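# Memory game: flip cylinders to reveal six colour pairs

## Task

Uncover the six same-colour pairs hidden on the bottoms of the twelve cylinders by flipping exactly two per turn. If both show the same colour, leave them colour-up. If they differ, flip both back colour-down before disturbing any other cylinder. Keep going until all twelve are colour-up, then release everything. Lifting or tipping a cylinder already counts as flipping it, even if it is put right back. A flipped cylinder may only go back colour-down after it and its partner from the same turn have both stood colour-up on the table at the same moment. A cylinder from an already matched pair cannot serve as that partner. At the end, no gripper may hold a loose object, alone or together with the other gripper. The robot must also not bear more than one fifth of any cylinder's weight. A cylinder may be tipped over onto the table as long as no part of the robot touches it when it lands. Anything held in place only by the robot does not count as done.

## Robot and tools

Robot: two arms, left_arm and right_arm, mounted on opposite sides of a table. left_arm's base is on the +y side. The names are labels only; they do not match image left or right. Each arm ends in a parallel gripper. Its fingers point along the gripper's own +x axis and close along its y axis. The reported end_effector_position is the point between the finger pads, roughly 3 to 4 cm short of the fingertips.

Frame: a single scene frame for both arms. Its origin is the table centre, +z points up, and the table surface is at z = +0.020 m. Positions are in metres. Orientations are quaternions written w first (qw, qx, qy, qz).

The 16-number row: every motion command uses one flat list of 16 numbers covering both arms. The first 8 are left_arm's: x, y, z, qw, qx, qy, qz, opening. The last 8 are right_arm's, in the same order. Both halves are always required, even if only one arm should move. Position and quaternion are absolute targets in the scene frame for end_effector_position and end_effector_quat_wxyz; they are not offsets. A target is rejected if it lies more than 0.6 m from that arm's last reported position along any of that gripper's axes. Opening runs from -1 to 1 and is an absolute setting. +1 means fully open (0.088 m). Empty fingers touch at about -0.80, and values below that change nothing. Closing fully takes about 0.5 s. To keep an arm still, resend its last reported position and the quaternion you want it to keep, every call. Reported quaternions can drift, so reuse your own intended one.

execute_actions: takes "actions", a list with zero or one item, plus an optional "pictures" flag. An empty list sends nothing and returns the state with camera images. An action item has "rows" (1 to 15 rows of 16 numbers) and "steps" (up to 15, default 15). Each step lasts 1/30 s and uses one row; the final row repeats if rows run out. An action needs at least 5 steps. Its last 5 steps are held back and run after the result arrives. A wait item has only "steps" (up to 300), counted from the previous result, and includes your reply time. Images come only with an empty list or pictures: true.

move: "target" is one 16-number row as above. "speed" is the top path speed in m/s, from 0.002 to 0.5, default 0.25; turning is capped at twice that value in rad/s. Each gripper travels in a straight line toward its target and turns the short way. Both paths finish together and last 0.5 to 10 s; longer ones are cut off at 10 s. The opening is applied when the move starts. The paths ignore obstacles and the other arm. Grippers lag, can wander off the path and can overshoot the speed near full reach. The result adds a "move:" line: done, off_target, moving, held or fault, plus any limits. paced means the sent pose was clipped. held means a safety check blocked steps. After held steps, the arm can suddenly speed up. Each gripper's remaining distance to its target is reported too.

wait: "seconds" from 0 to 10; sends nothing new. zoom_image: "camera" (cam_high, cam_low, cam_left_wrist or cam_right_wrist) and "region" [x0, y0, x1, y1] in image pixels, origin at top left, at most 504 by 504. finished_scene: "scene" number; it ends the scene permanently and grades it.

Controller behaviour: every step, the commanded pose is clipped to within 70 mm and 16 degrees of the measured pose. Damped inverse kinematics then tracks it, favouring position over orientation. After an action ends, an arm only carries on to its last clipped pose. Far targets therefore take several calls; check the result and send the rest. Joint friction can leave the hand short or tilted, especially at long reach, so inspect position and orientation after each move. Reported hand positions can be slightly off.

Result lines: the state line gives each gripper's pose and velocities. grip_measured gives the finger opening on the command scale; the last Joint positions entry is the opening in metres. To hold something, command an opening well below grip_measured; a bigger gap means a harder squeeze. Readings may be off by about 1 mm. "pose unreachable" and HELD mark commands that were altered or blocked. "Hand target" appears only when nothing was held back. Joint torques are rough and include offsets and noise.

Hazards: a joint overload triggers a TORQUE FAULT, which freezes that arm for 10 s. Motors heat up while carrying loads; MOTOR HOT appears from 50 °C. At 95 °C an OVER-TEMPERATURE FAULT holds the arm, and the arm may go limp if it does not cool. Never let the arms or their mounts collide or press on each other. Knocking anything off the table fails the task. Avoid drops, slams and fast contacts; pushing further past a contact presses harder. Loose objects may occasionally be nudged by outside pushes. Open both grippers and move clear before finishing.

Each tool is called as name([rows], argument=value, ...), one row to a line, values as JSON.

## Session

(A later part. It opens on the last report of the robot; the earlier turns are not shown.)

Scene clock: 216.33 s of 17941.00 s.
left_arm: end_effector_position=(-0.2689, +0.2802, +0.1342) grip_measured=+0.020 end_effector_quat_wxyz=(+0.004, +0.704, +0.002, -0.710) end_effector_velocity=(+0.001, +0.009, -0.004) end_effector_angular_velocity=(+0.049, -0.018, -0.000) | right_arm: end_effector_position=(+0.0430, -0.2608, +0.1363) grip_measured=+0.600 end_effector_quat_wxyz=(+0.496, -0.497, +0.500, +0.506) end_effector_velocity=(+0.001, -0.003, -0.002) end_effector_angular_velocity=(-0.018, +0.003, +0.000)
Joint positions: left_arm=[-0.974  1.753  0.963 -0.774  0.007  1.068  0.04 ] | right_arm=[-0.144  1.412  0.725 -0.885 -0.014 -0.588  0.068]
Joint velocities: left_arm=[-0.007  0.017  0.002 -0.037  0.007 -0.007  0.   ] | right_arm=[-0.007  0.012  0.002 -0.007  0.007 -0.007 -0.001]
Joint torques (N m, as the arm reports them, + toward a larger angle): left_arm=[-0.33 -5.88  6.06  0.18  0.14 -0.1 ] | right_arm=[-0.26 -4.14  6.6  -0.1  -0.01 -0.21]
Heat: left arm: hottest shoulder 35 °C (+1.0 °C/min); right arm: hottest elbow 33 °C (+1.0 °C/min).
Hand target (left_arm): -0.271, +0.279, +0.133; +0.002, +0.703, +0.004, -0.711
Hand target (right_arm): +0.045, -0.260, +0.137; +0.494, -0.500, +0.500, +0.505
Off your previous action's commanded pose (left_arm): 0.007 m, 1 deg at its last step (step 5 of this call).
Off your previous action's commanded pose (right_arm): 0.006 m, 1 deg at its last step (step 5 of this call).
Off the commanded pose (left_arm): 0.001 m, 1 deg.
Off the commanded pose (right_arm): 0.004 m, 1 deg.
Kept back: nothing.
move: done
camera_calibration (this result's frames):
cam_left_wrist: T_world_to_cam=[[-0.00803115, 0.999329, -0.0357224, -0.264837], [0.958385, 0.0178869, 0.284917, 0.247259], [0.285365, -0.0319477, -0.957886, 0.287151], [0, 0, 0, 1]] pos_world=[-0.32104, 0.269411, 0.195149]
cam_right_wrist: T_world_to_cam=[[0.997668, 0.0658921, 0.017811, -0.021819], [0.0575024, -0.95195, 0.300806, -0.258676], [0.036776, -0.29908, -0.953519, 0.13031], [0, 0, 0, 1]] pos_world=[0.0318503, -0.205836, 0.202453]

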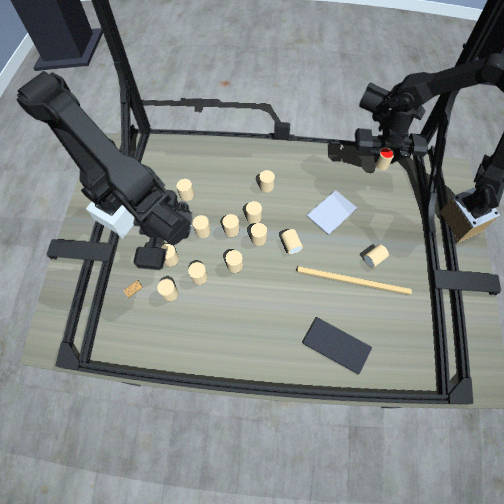

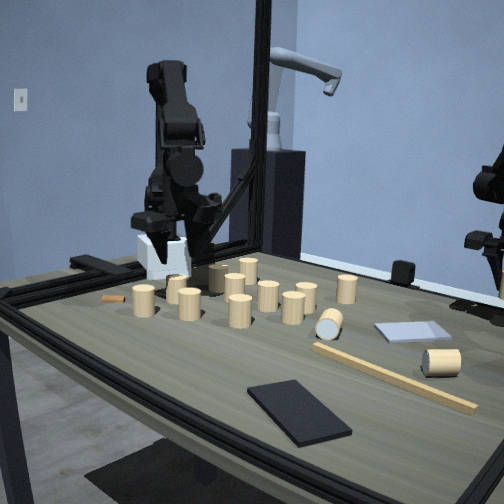

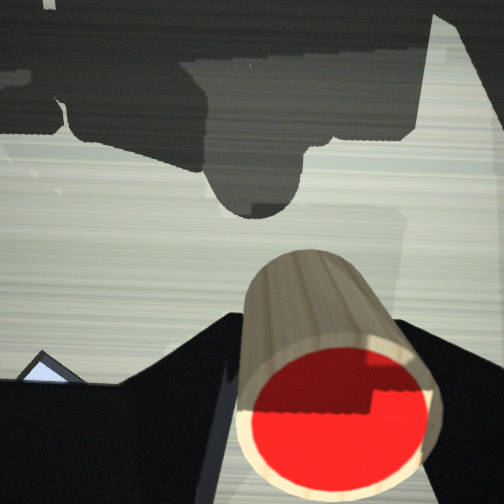

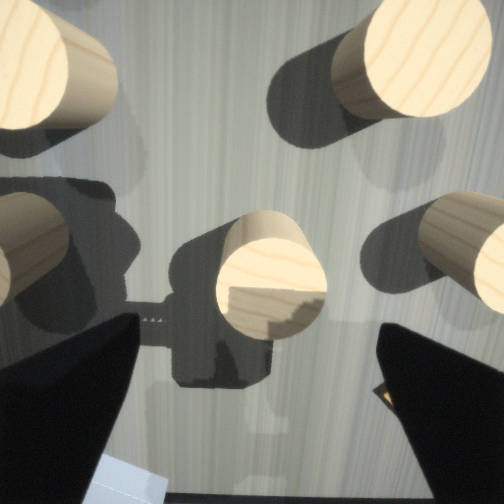

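move(target=[-0.245,0.28,0.063,0,0.707,0,-0.707,-0.3,0.046,-0.259,0.066,0.5,-0.5,0.5,0.5,0.6], speed=0.15)

execute_actions([
  {"rows":[[-0.245,0.28,0.065,0,0.707,0,-0.707,0.6,0.046,-0.259,0.066,0.5,-0.5,0.5,0.5,-0.3]],"steps":10},
])

execute_actions([
  {"rows":[[-0.245,0.28,0.15,0,0.707,0,-0.707,0.6,0.046,-0.259,0.15,0.5,-0.5,0.5,0.5,-0.3]],"steps":15},
])

move(target=[-0.072,0.085,0.309,0.5,0.5,-0.5,-0.5,0.8,-0.07,-0.03,0.3,0.707,0,0,0.707,-0.3], speed=0.5)

move(target=[-0.072,0.011,0.307,0.5,0.5,-0.5,-0.5,0.8,-0.07,-0.03,0.3,0.707,0,0,0.707,-0.3])

execute_actions([
  {"rows":[[-0.072,0.011,0.307,0.5,0.5,-0.5,-0.5,-0.3,-0.07,-0.03,0.3,0.707,0,0,0.707,-0.3]],"steps":12},
])

execute_actions([
  {"rows":[[-0.072,0.011,0.307,0.5,0.5,-0.5,-0.5,-0.3,-0.07,-0.03,0.3,0.707,0,0,0.707,0.6]],"steps":8},
])

execute_actions([
  {"rows":[[-0.072,0.05,0.307,0.5,0.5,-0.5,-0.5,-0.3,-0.07,-0.07,0.3,0.707,0,0,0.707,0.6]],"steps":10},
])

move(target=[-0.185,0.28,0.14,0,0.707,0,-0.707,-0.3,-0.208,-0.027,0.135,0.5,-0.5,0.5,0.5,0.6], speed=0.5)

Scene clock: 217.97 s of 17941.00 s.
left_arm: end_effector_position=(-0.2482, +0.2766, +0.0698) grip_measured=+0.019 end_effector_quat_wxyz=(+0.005, +0.704, -0.006, -0.711) end_effector_velocity=(+0.000, +0.001, -0.001) end_effector_angular_velocity=(+0.001, +0.008, +0.010) | right_arm: end_effector_position=(+0.0477, -0.2568, +0.0699) grip_measured=+0.600 end_effector_quat_wxyz=(+0.504, -0.499, +0.495, +0.503) end_effector_velocity=(-0.004, -0.001, -0.004) end_effector_angular_velocity=(+0.002, +0.025, -0.009)
Joint positions: left_arm=[-0.905  1.898  0.825 -0.481  0.003  1.146  0.04 ] | right_arm=[-0.145  1.609  0.582 -0.53  -0.003 -0.584  0.068]
Joint velocities: left_arm=[ 0.002 -0.002 -0.007  0.007  0.007 -0.007 -0.   ] | right_arm=[-0.002  0.012 -0.007  0.007 -0.022  0.007 -0.   ]
Joint torques (N m, as the arm reports them, + toward a larger angle): left_arm=[ 0.24 -4.66  2.89  1.1  -0.09  0.11] | right_arm=[ 0.27 -4.67  3.2   0.31  0.    0.19]
Heat: left arm: hottest shoulder 35 °C (+1.0 °C/min); right arm: hottest elbow 33 °C (+1.0 °C/min).
Hand target (left_arm): -0.245, +0.280, +0.063; +0.000, +0.707, -0.000, -0.707
Hand target (right_arm): +0.045, -0.260, +0.066; +0.500, -0.500, +0.500, +0.500
Off the commanded pose (left_arm): 0.008 m, 1 deg.
Off the commanded pose (right_arm): 0.005 m, 1 deg.
Kept back: nothing.
move: done
camera_calibration (this result's frames):
cam_left_wrist: T_world_to_cam=[[0.0014215, 0.998835, -0.0482377, -0.259948], [0.958661, 0.0123649, 0.284284, 0.247469], [0.284549, -0.0466477, -0.957526, 0.223336], [0, 0, 0, 1]] pos_world=[-0.300419, 0.267003, 0.130959]
cam_right_wrist: T_world_to_cam=[[0.997518, 0.0606906, 0.0356933, -0.0281234], [0.0475139, -0.954358, 0.294861, -0.234854], [0.0519595, -0.292433, -0.954873, 0.0690558], [0, 0, 0, 1]] pos_world=[0.0356243, -0.202233, 0.136192]

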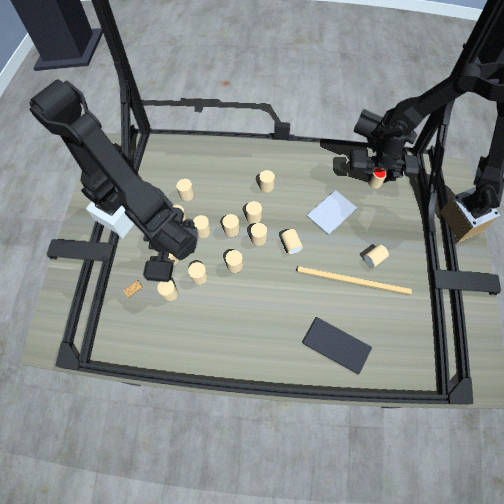

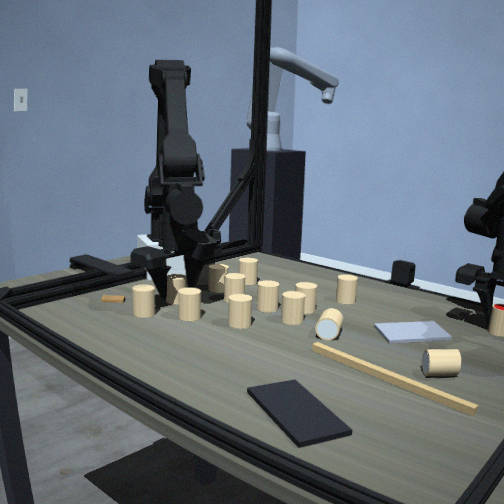

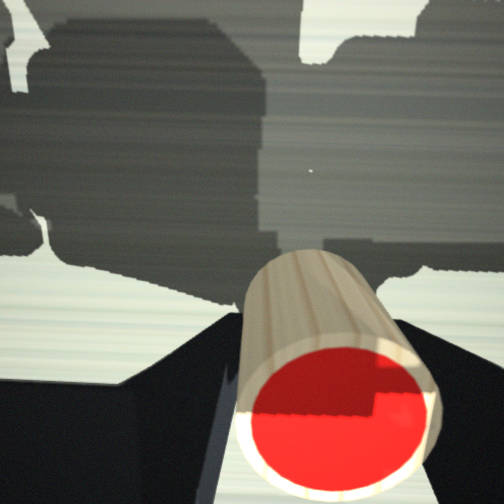

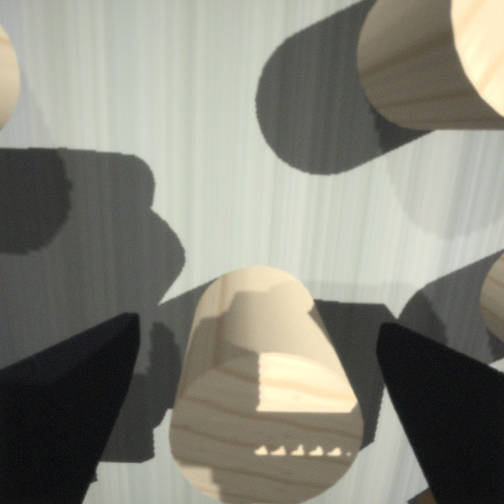

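Scene clock: 218.13 s of 17941.00 s.
left_arm: end_effector_position=(-0.2483, +0.2758, +0.0691) grip_measured=+0.289 end_effector_quat_wxyz=(+0.006, +0.703, -0.007, -0.711) end_effector_velocity=(+0.003, +0.004, -0.002) end_effector_angular_velocity=(+0.019, -0.000, +0.014) | right_arm: end_effector_position=(+0.0477, -0.2568, +0.0690) grip_measured=+0.020 end_effector_quat_wxyz=(+0.503, -0.499, +0.496, +0.502) end_effector_velocity=(-0.004, +0.001, -0.003) end_effector_angular_velocity=(+0.006, +0.022, -0.005)
Joint positions: left_arm=[-0.904  1.9    0.825 -0.475  0.003  1.146  0.053] | right_arm=[-0.145  1.614  0.582 -0.527 -0.003 -0.583  0.04 ]
Joint velocities: left_arm=[ 0.007  0.002 -0.007 -0.007  0.007 -0.007  0.169] | right_arm=[ 0.002  0.012 -0.002  0.007 -0.022  0.007 -0.132]
Joint torques (N m, as the arm reports them, + toward a larger angle): left_arm=[-0.08 -6.08  3.47  0.33 -0.05  0.1 ] | right_arm=[ 0.32 -4.65  3.46  0.35  0.08  0.17]
Heat: left arm: hottest shoulder 35 °C (+1.0 °C/min); right arm: hottest elbow 33 °C (+1.0 °C/min).
Steps of this call (steps 1 to 5: the first 5 steps of this action). Readings (end_effector_position):
1: left_arm (-0.2482, +0.2766, +0.0698) | right_arm (+0.0477, -0.2568, +0.0697)
2: left_arm (-0.2482, +0.2765, +0.0698) | right_arm (+0.0478, -0.2567, +0.0695)
4: left_arm (-0.2484, +0.2757, +0.0692) | right_arm (+0.0477, -0.2568, +0.0692)
5: the state above

Scene clock: 218.63 s of 17941.00 s.
left_arm: end_effector_position=(-0.2465, +0.2792, +0.1416) grip_measured=+0.597 end_effector_quat_wxyz=(+0.002, +0.706, -0.002, -0.709) end_effector_velocity=(+0.015, +0.031, +0.047) end_effector_angular_velocity=(+0.142, -0.072, +0.005) | right_arm: end_effector_position=(+0.0475, -0.2573, +0.1391) grip_measured=+0.022 end_effector_quat_wxyz=(+0.501, -0.500, +0.498, +0.501) end_effector_velocity=(-0.018, -0.026, +0.060) end_effector_angular_velocity=(-0.108, +0.080, +0.005)
Joint positions: left_arm=[-0.904  1.706  0.941 -0.8    0.002  1.146  0.068] | right_arm=[-0.144  1.424  0.746 -0.89  -0.002 -0.583  0.04 ]
Joint velocities: left_arm=[-0.002 -0.095  0.105 -0.359 -0.007 -0.007  0.001] | right_arm=[-0.002 -0.125  0.159 -0.418 -0.007 -0.007  0.   ]
Joint torques (N m, as the arm reports them, + toward a larger angle): left_arm=[ 0.   -7.42  5.45  0.1  -0.01  0.08] | right_arm=[ 0.27 -5.89  6.38 -0.13 -0.03  0.15]
Heat: left arm: hottest shoulder 35 °C (+1.0 °C/min); right arm: hottest elbow 33 °C (+1.0 °C/min).
Off your previous action's commanded pose (left_arm): 0.007 m, 1 deg at its last step (step 5 of this call).
Off your previous action's commanded pose (right_arm): 0.004 m, 1 deg at its last step (step 5 of this call).
Steps of this call (steps 1 to 5: the last 5 steps of your previous action; steps 6 to 15: the first 10 steps of this action). Readings (end_effector_position):
6: left_arm (-0.2467, +0.2790, +0.0749) | right_arm (+0.0464, -0.2587, +0.0744)
7: left_arm (-0.2437, +0.2857, +0.0831) | right_arm (+0.0435, -0.2632, +0.0826)
9: left_arm (-0.2429, +0.2873, +0.1041) | right_arm (+0.0446, -0.2616, +0.1028)
13: left_arm (-0.2470, +0.2781, +0.1362) | right_arm (+0.0485, -0.2557, +0.1334)
15: the state above

Scene clock: 221.37 s of 17941.00 s.
left_arm: end_effector_position=(-0.0722, +0.0890, +0.3110) grip_measured=+0.800 end_effector_quat_wxyz=(+0.495, +0.501, -0.506, -0.498) end_effector_velocity=(+0.000, -0.000, -0.002) end_effector_angular_velocity=(+0.002, +0.008, -0.005) | right_arm: end_effector_position=(-0.0683, -0.0299, +0.3001) grip_measured=+0.022 end_effector_quat_wxyz=(+0.711, -0.005, -0.006, +0.703) end_effector_velocity=(-0.000, +0.001, -0.001) end_effector_angular_velocity=(+0.007, -0.022, +0.005)
Joint positions: left_arm=[-0.269  1.68   0.666  1.014  0.219  1.584  0.078] | right_arm=[ 0.444  1.479  0.52   0.96   0.018 -0.016  0.04 ]
Joint velocities: left_arm=[ 0.002  0.007 -0.002  0.007  0.007 -0.007  0.   ] | right_arm=[-0.002  0.012 -0.002  0.022 -0.007 -0.022 -0.   ]
Joint torques (N m, as the arm reports them, + toward a larger angle): left_arm=[ 0.35 -5.67  6.42  1.78  0.13 -0.17] | right_arm=[ 0.3  -5.51  6.24  1.65  0.05  0.16]
Heat: left arm: hottest shoulder 35 °C (+1.0 °C/min); right arm: hottest elbow 33 °C (+1.0 °C/min).
Hand target (left_arm): -0.071, +0.086, +0.311; +0.496, +0.500, -0.506, -0.499
Hand target (right_arm): -0.069, -0.029, +0.298; +0.711, -0.004, -0.004, +0.703
Off your previous action's commanded pose (left_arm): 0.008 m, 1 deg at its last step (step 5 of this call).
Off your previous action's commanded pose (right_arm): 0.006 m, 1 deg at its last step (step 5 of this call).
Off the commanded pose (left_arm): 0.005 m, 1 deg.
Off the commanded pose (right_arm): 0.002 m, 1 deg.
Kept back: nothing.
move: done
camera_calibration (this result's frames):
cam_left_wrist: T_world_to_cam=[[0.0139131, -0.0343359, -0.999314, 0.327401], [0.958308, 0.285715, 0.00352514, 0.0754121], [0.285398, -0.957699, 0.0368795, 0.167332], [0, 0, 0, 1]] pos_world=[-0.124579, 0.149949, 0.32074]
cam_right_wrist: T_world_to_cam=[[0.996422, -0.040333, 0.0742711, 0.0508491], [0.0584327, -0.306148, -0.950189, 0.313125], [0.0610619, 0.951129, -0.302696, 0.2033], [0, 0, 0, 1]] pos_world=[-0.0813777, -0.0954513, 0.355289]

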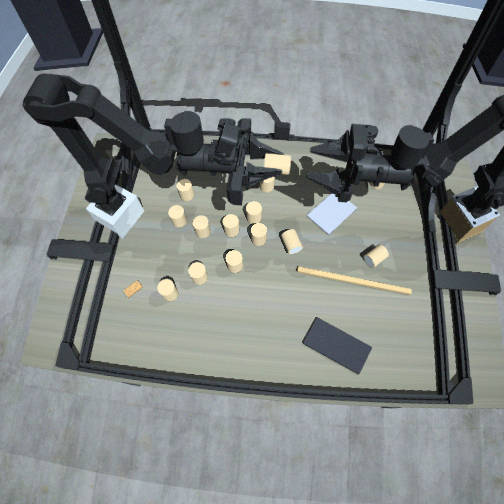

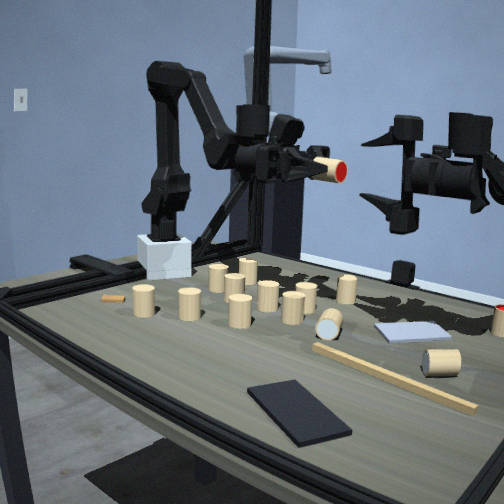

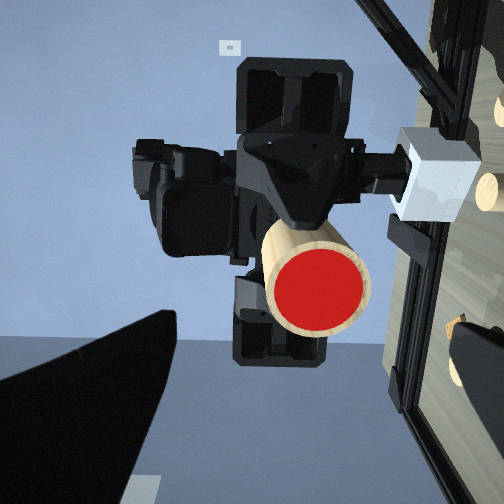

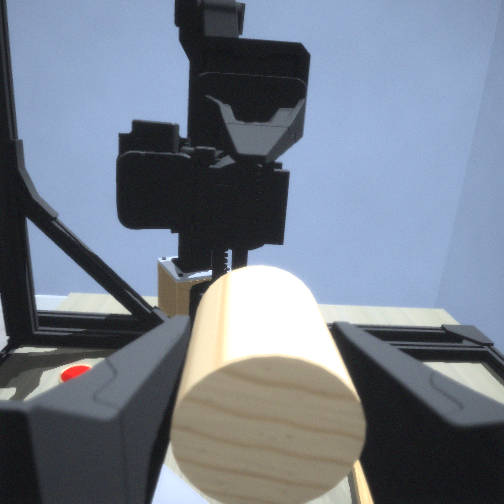

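Scene clock: 222.33 s of 17941.00 s.
left_arm: end_effector_position=(-0.0716, +0.0148, +0.3103) grip_measured=+0.800 end_effector_quat_wxyz=(+0.501, +0.499, -0.503, -0.497) end_effector_velocity=(-0.002, -0.003, -0.003) end_effector_angular_velocity=(+0.007, +0.023, -0.000) | right_arm: end_effector_position=(-0.0693, -0.0298, +0.3000) grip_measured=+0.022 end_effector_quat_wxyz=(+0.708, -0.002, -0.002, +0.706) end_effector_velocity=(-0.000, -0.001, -0.002) end_effector_angular_velocity=(-0.007, -0.022, +0.005)
Joint positions: left_arm=[-0.313  1.92   0.973  0.954  0.166  1.574  0.078] | right_arm=[ 0.444  1.479  0.52   0.959  0.011 -0.005  0.04 ]
Joint velocities: left_arm=[-0.007  0.012  0.012 -0.007 -0.007 -0.022  0.   ] | right_arm=[-0.002 -0.002 -0.002 -0.007 -0.007 -0.022 -0.   ]
Joint torques (N m, as the arm reports them, + toward a larger angle): left_arm=[ 0.02 -8.09  6.64  1.52 -0.11 -0.12] | right_arm=[ 0.07 -6.77  6.17  1.28 -0.13  0.2 ]
Heat: left arm: hottest shoulder 35 °C (+1.0 °C/min); right arm: hottest elbow 33 °C (+1.0 °C/min).
Hand target (left_arm): -0.072, +0.011, +0.307; +0.500, +0.500, -0.500, -0.500
Hand target (right_arm): -0.070, -0.030, +0.300; +0.707, +0.000, -0.000, +0.707
Off the commanded pose (left_arm): 0.005 m, 0 deg.
Off the commanded pose (right_arm): 0.001 m, 0 deg.
Kept back: nothing.
move: done
camera_calibration (this result's frames):
cam_left_wrist: T_world_to_cam=[[0.00442018, -0.0398675, -0.999195, 0.323472], [0.955869, 0.293697, -0.00748989, 0.0992591], [0.29376, -0.955067, 0.0394063, 0.0958623], [0, 0, 0, 1]] pos_world=[-0.124469, 0.0752988, 0.320178]
cam_right_wrist: T_world_to_cam=[[0.997412, -0.0334279, 0.0636618, 0.055348], [0.0504015, -0.306428, -0.950559, 0.312575], [0.051283, 0.951307, -0.30395, 0.20301], [0, 0, 0, 1]] pos_world=[-0.0813699, -0.0954926, 0.355302]

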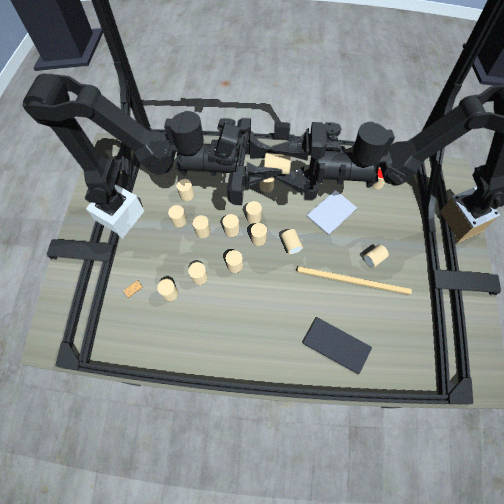

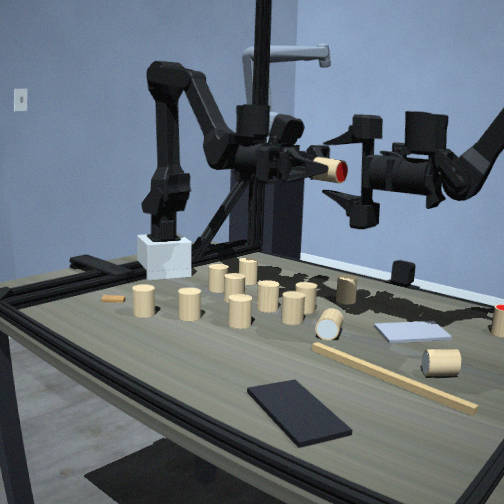

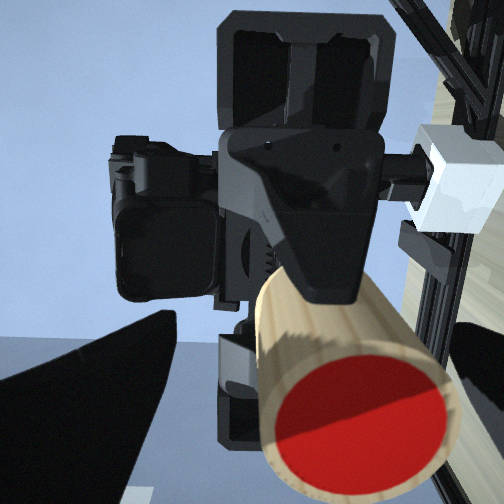

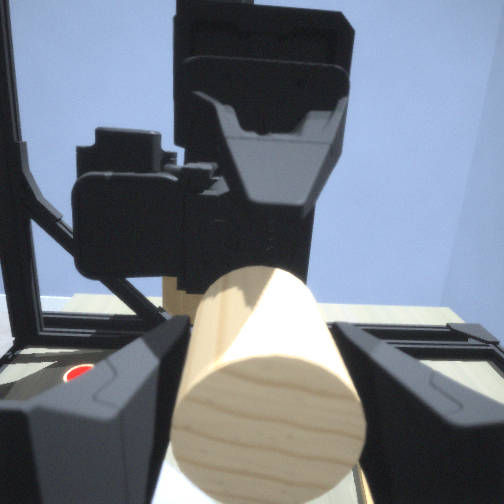

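Scene clock: 222.57 s of 17941.00 s.
left_arm: end_effector_position=(-0.0716, +0.0143, +0.3091) grip_measured=+0.022 end_effector_quat_wxyz=(+0.500, +0.500, -0.501, -0.499) end_effector_velocity=(-0.002, -0.003, -0.011) end_effector_angular_velocity=(-0.007, +0.021, -0.000) | right_arm: end_effector_position=(-0.0693, -0.0299, +0.3003) grip_measured=+0.022 end_effector_quat_wxyz=(+0.708, -0.001, -0.003, +0.706) end_effector_velocity=(-0.000, -0.003, +0.012) end_effector_angular_velocity=(+0.046, -0.007, +0.015)
Joint positions: left_arm=[-0.313  1.922  0.975  0.949  0.166  1.573  0.04 ] | right_arm=[ 0.444  1.478  0.52   0.96   0.011 -0.005  0.04 ]
Joint velocities: left_arm=[-0.007  0.042 -0.002  0.051 -0.007 -0.022  0.027] | right_arm=[-0.007 -0.017 -0.007  0.037 -0.022 -0.007 -0.   ]
Joint torques (N m, as the arm reports them, + toward a larger angle): left_arm=[-0.01 -8.71  6.87  1.69 -0.07 -0.12] | right_arm=[ 0.07 -6.65  6.19  1.2  -0.12  0.18]
Heat: left arm: hottest shoulder 35 °C (+1.0 °C/min); right arm: hottest elbow 33 °C (+1.0 °C/min).
Steps of this call (steps 1 to 7: the first 7 steps of this action). Readings (end_effector_position):
1: left_arm (-0.0716, +0.0147, +0.3103) | right_arm (-0.0693, -0.0298, +0.3000)
2: left_arm (-0.0716, +0.0146, +0.3102) | right_arm (-0.0693, -0.0298, +0.2999)
4: left_arm (-0.0716, +0.0145, +0.3104) | right_arm (-0.0693, -0.0298, +0.2999)
7: the state above

Scene clock: 222.83 s of 17941.00 s.
left_arm: end_effector_position=(-0.0715, +0.0142, +0.3084) grip_measured=+0.026 end_effector_quat_wxyz=(+0.500, +0.500, -0.501, -0.499) end_effector_velocity=(-0.002, +0.000, -0.010) end_effector_angular_velocity=(+0.041, +0.014, -0.010) | right_arm: end_effector_position=(-0.0693, -0.0299, +0.3005) grip_measured=+0.077 end_effector_quat_wxyz=(+0.708, -0.001, -0.003, +0.706) end_effector_velocity=(-0.002, -0.001, -0.008) end_effector_angular_velocity=(-0.037, -0.008, +0.020)
Joint positions: left_arm=[-0.313  1.923  0.975  0.949  0.166  1.573  0.04 ] | right_arm=[ 0.444  1.478  0.52   0.961  0.011 -0.005  0.043]
Joint velocities: left_arm=[-0.002  0.002 -0.002 -0.037  0.007 -0.007 -0.   ] | right_arm=[-0.002 -0.002 -0.002 -0.037 -0.022 -0.007  0.114]
Joint torques (N m, as the arm reports them, + toward a larger angle): left_arm=[-0.28 -8.47  6.96  1.62 -0.09 -0.1 ] | right_arm=[ 0.06 -6.68  6.21  1.16 -0.1   0.19]
Heat: left arm: hottest shoulder 35 °C (+1.0 °C/min); right arm: hottest elbow 33 °C (+1.0 °C/min).
Off your previous action's commanded pose (left_arm): 0.004 m, 0 deg at its last step (step 5 of this call).
Off your previous action's commanded pose (right_arm): 0.001 m, 0 deg at its last step (step 5 of this call).
Steps of this call (steps 1 to 5: the last 5 steps of your previous action; steps 6 to 8: the first 3 steps of this action). Readings (end_effector_position):
6: left_arm (-0.0716, +0.0142, +0.3086) | right_arm (-0.0693, -0.0299, +0.3005)
7: left_arm (-0.0716, +0.0142, +0.3086) | right_arm (-0.0693, -0.0299, +0.3005)
8: the state above

Scene clock: 223.17 s of 17941.00 s.
left_arm: end_effector_position=(-0.0725, +0.0357, +0.3034) grip_measured=+0.025 end_effector_quat_wxyz=(+0.498, +0.502, -0.498, -0.502) end_effector_velocity=(+0.005, +0.098, -0.023) end_effector_angular_velocity=(+0.065, +0.019, +0.029) | right_arm: end_effector_position=(-0.0691, -0.0556, +0.3011) grip_measured=+0.577 end_effector_quat_wxyz=(+0.708, +0.000, -0.004, +0.706) end_effector_velocity=(+0.001, -0.103, +0.031) end_effector_angular_velocity=(+0.085, -0.021, +0.005)
Joint positions: left_arm=[-0.305  1.865  0.876  0.981  0.174  1.573  0.04 ] | right_arm=[ 0.444  1.365  0.43   0.941  0.011 -0.005  0.067]
Joint velocities: left_arm=[ 0.051 -0.271 -0.432  0.095  0.022 -0.007 -0.   ] | right_arm=[-0.002 -0.53  -0.32  -0.125 -0.007 -0.022  0.01 ]
Joint torques (N m, as the arm reports them, + toward a larger angle): left_arm=[  0.48 -11.26   4.88   2.08   0.11  -0.08] | right_arm=[ 0.16 -6.17  5.09  1.14 -0.09  0.19]
Heat: left arm: hottest shoulder 35 °C (+1.0 °C/min); right arm: hottest elbow 33 °C (+1.0 °C/min).
Off your previous action's commanded pose (left_arm): 0.004 m, 0 deg at its last step (step 5 of this call).
Off your previous action's commanded pose (right_arm): 0.001 m, 0 deg at its last step (step 5 of this call).
Steps of this call (steps 1 to 5: the last 5 steps of your previous action; steps 6 to 10: the first 5 steps of this action). Readings (end_effector_position):
6: left_arm (-0.0718, +0.0171, +0.3080) | right_arm (-0.0693, -0.0337, +0.3001)
7: left_arm (-0.0722, +0.0223, +0.3069) | right_arm (-0.0693, -0.0400, +0.2991)
9: left_arm (-0.0726, +0.0322, +0.3042) | right_arm (-0.0692, -0.0518, +0.3001)
10: the state above

Scene clock: 225.87 s of 17941.00 s.
left_arm: end_effector_position=(-0.1839, +0.2805, +0.1385) grip_measured=+0.022 end_effector_quat_wxyz=(+0.004, +0.705, +0.002, -0.709) end_effector_velocity=(+0.001, +0.003, -0.001) end_effector_angular_velocity=(+0.011, -0.010, +0.005) | right_arm: end_effector_position=(-0.2059, -0.0283, +0.1401) grip_measured=+0.600 end_effector_quat_wxyz=(+0.499, -0.499, +0.494, +0.508) end_effector_velocity=(+0.004, -0.005, -0.002) end_effector_angular_velocity=(-0.046, -0.008, +0.000)
Joint positions: left_arm=[-0.678  1.641  0.854 -0.781  0.006  1.364  0.04 ] | right_arm=[ 0.765  2.216  1.753 -1.093  0.001  0.315  0.068]
Joint velocities: left_arm=[-0.002  0.002 -0.002 -0.007 -0.007 -0.007 -0.   ] | right_arm=[-0.007  0.017  0.022 -0.051 -0.007 -0.007 -0.   ]
Joint torques (N m, as the arm reports them, + toward a larger angle): left_arm=[-0.31 -5.14  5.74  0.08  0.21 -0.14] | right_arm=[  0.21 -10.25   7.01  -0.1   -0.12   0.18]
Heat: left arm: hottest shoulder 35 °C (+1.0 °C/min); right arm: hottest elbow 33 °C (+1.0 °C/min).
Hand target (left_arm): -0.186, +0.278, +0.138; +0.003, +0.704, +0.003, -0.710
Hand target (right_arm): -0.207, -0.028, +0.136; +0.497, -0.501, +0.498, +0.504
Off your previous action's commanded pose (left_arm): 0.007 m, 0 deg at its last step (step 5 of this call).
Off your previous action's commanded pose (right_arm): 0.006 m, 1 deg at its last step (step 5 of this call).
Off the commanded pose (left_arm): 0.002 m, 1 deg.
Off the commanded pose (right_arm): 0.006 m, 1 deg.
Kept back: nothing.
move: done
camera_calibration (this result's frames):
cam_left_wrist: T_world_to_cam=[[-0.00794126, 0.99935, -0.0351754, -0.264339], [0.95754, 0.0177375, 0.287755, 0.16405], [0.288192, -0.0313967, -0.957058, 0.267262], [0, 0, 0, 1]] pos_world=[-0.236206, 0.269648, 0.19928]
cam_right_wrist: T_world_to_cam=[[0.997066, 0.0716976, 0.0268198, 0.209878], [0.0607589, -0.954346, 0.292458, -0.0223525], [0.0465639, -0.28997, -0.955902, 0.215221], [0, 0, 0, 1]] pos_world=[-0.217926, 0.0260277, 0.206638]

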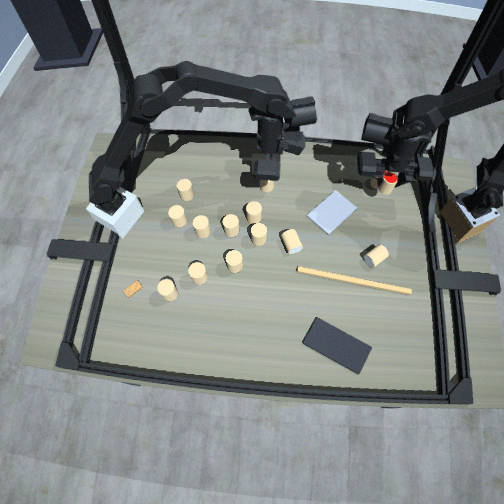

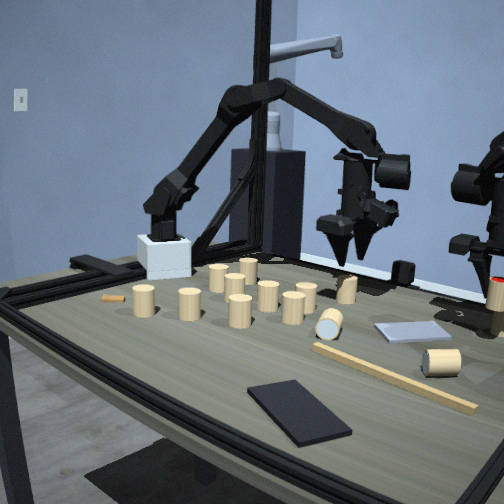

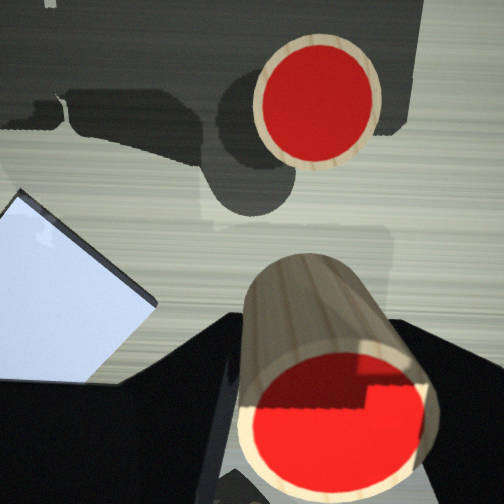

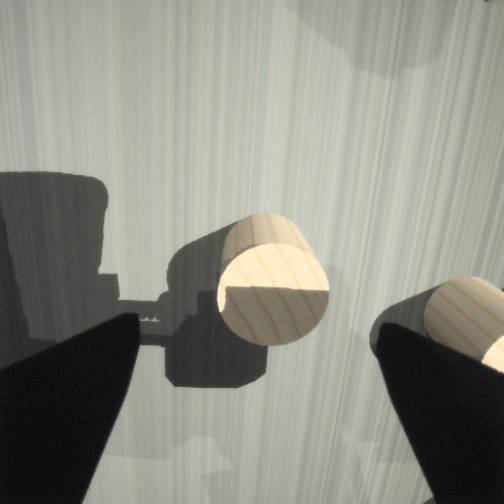

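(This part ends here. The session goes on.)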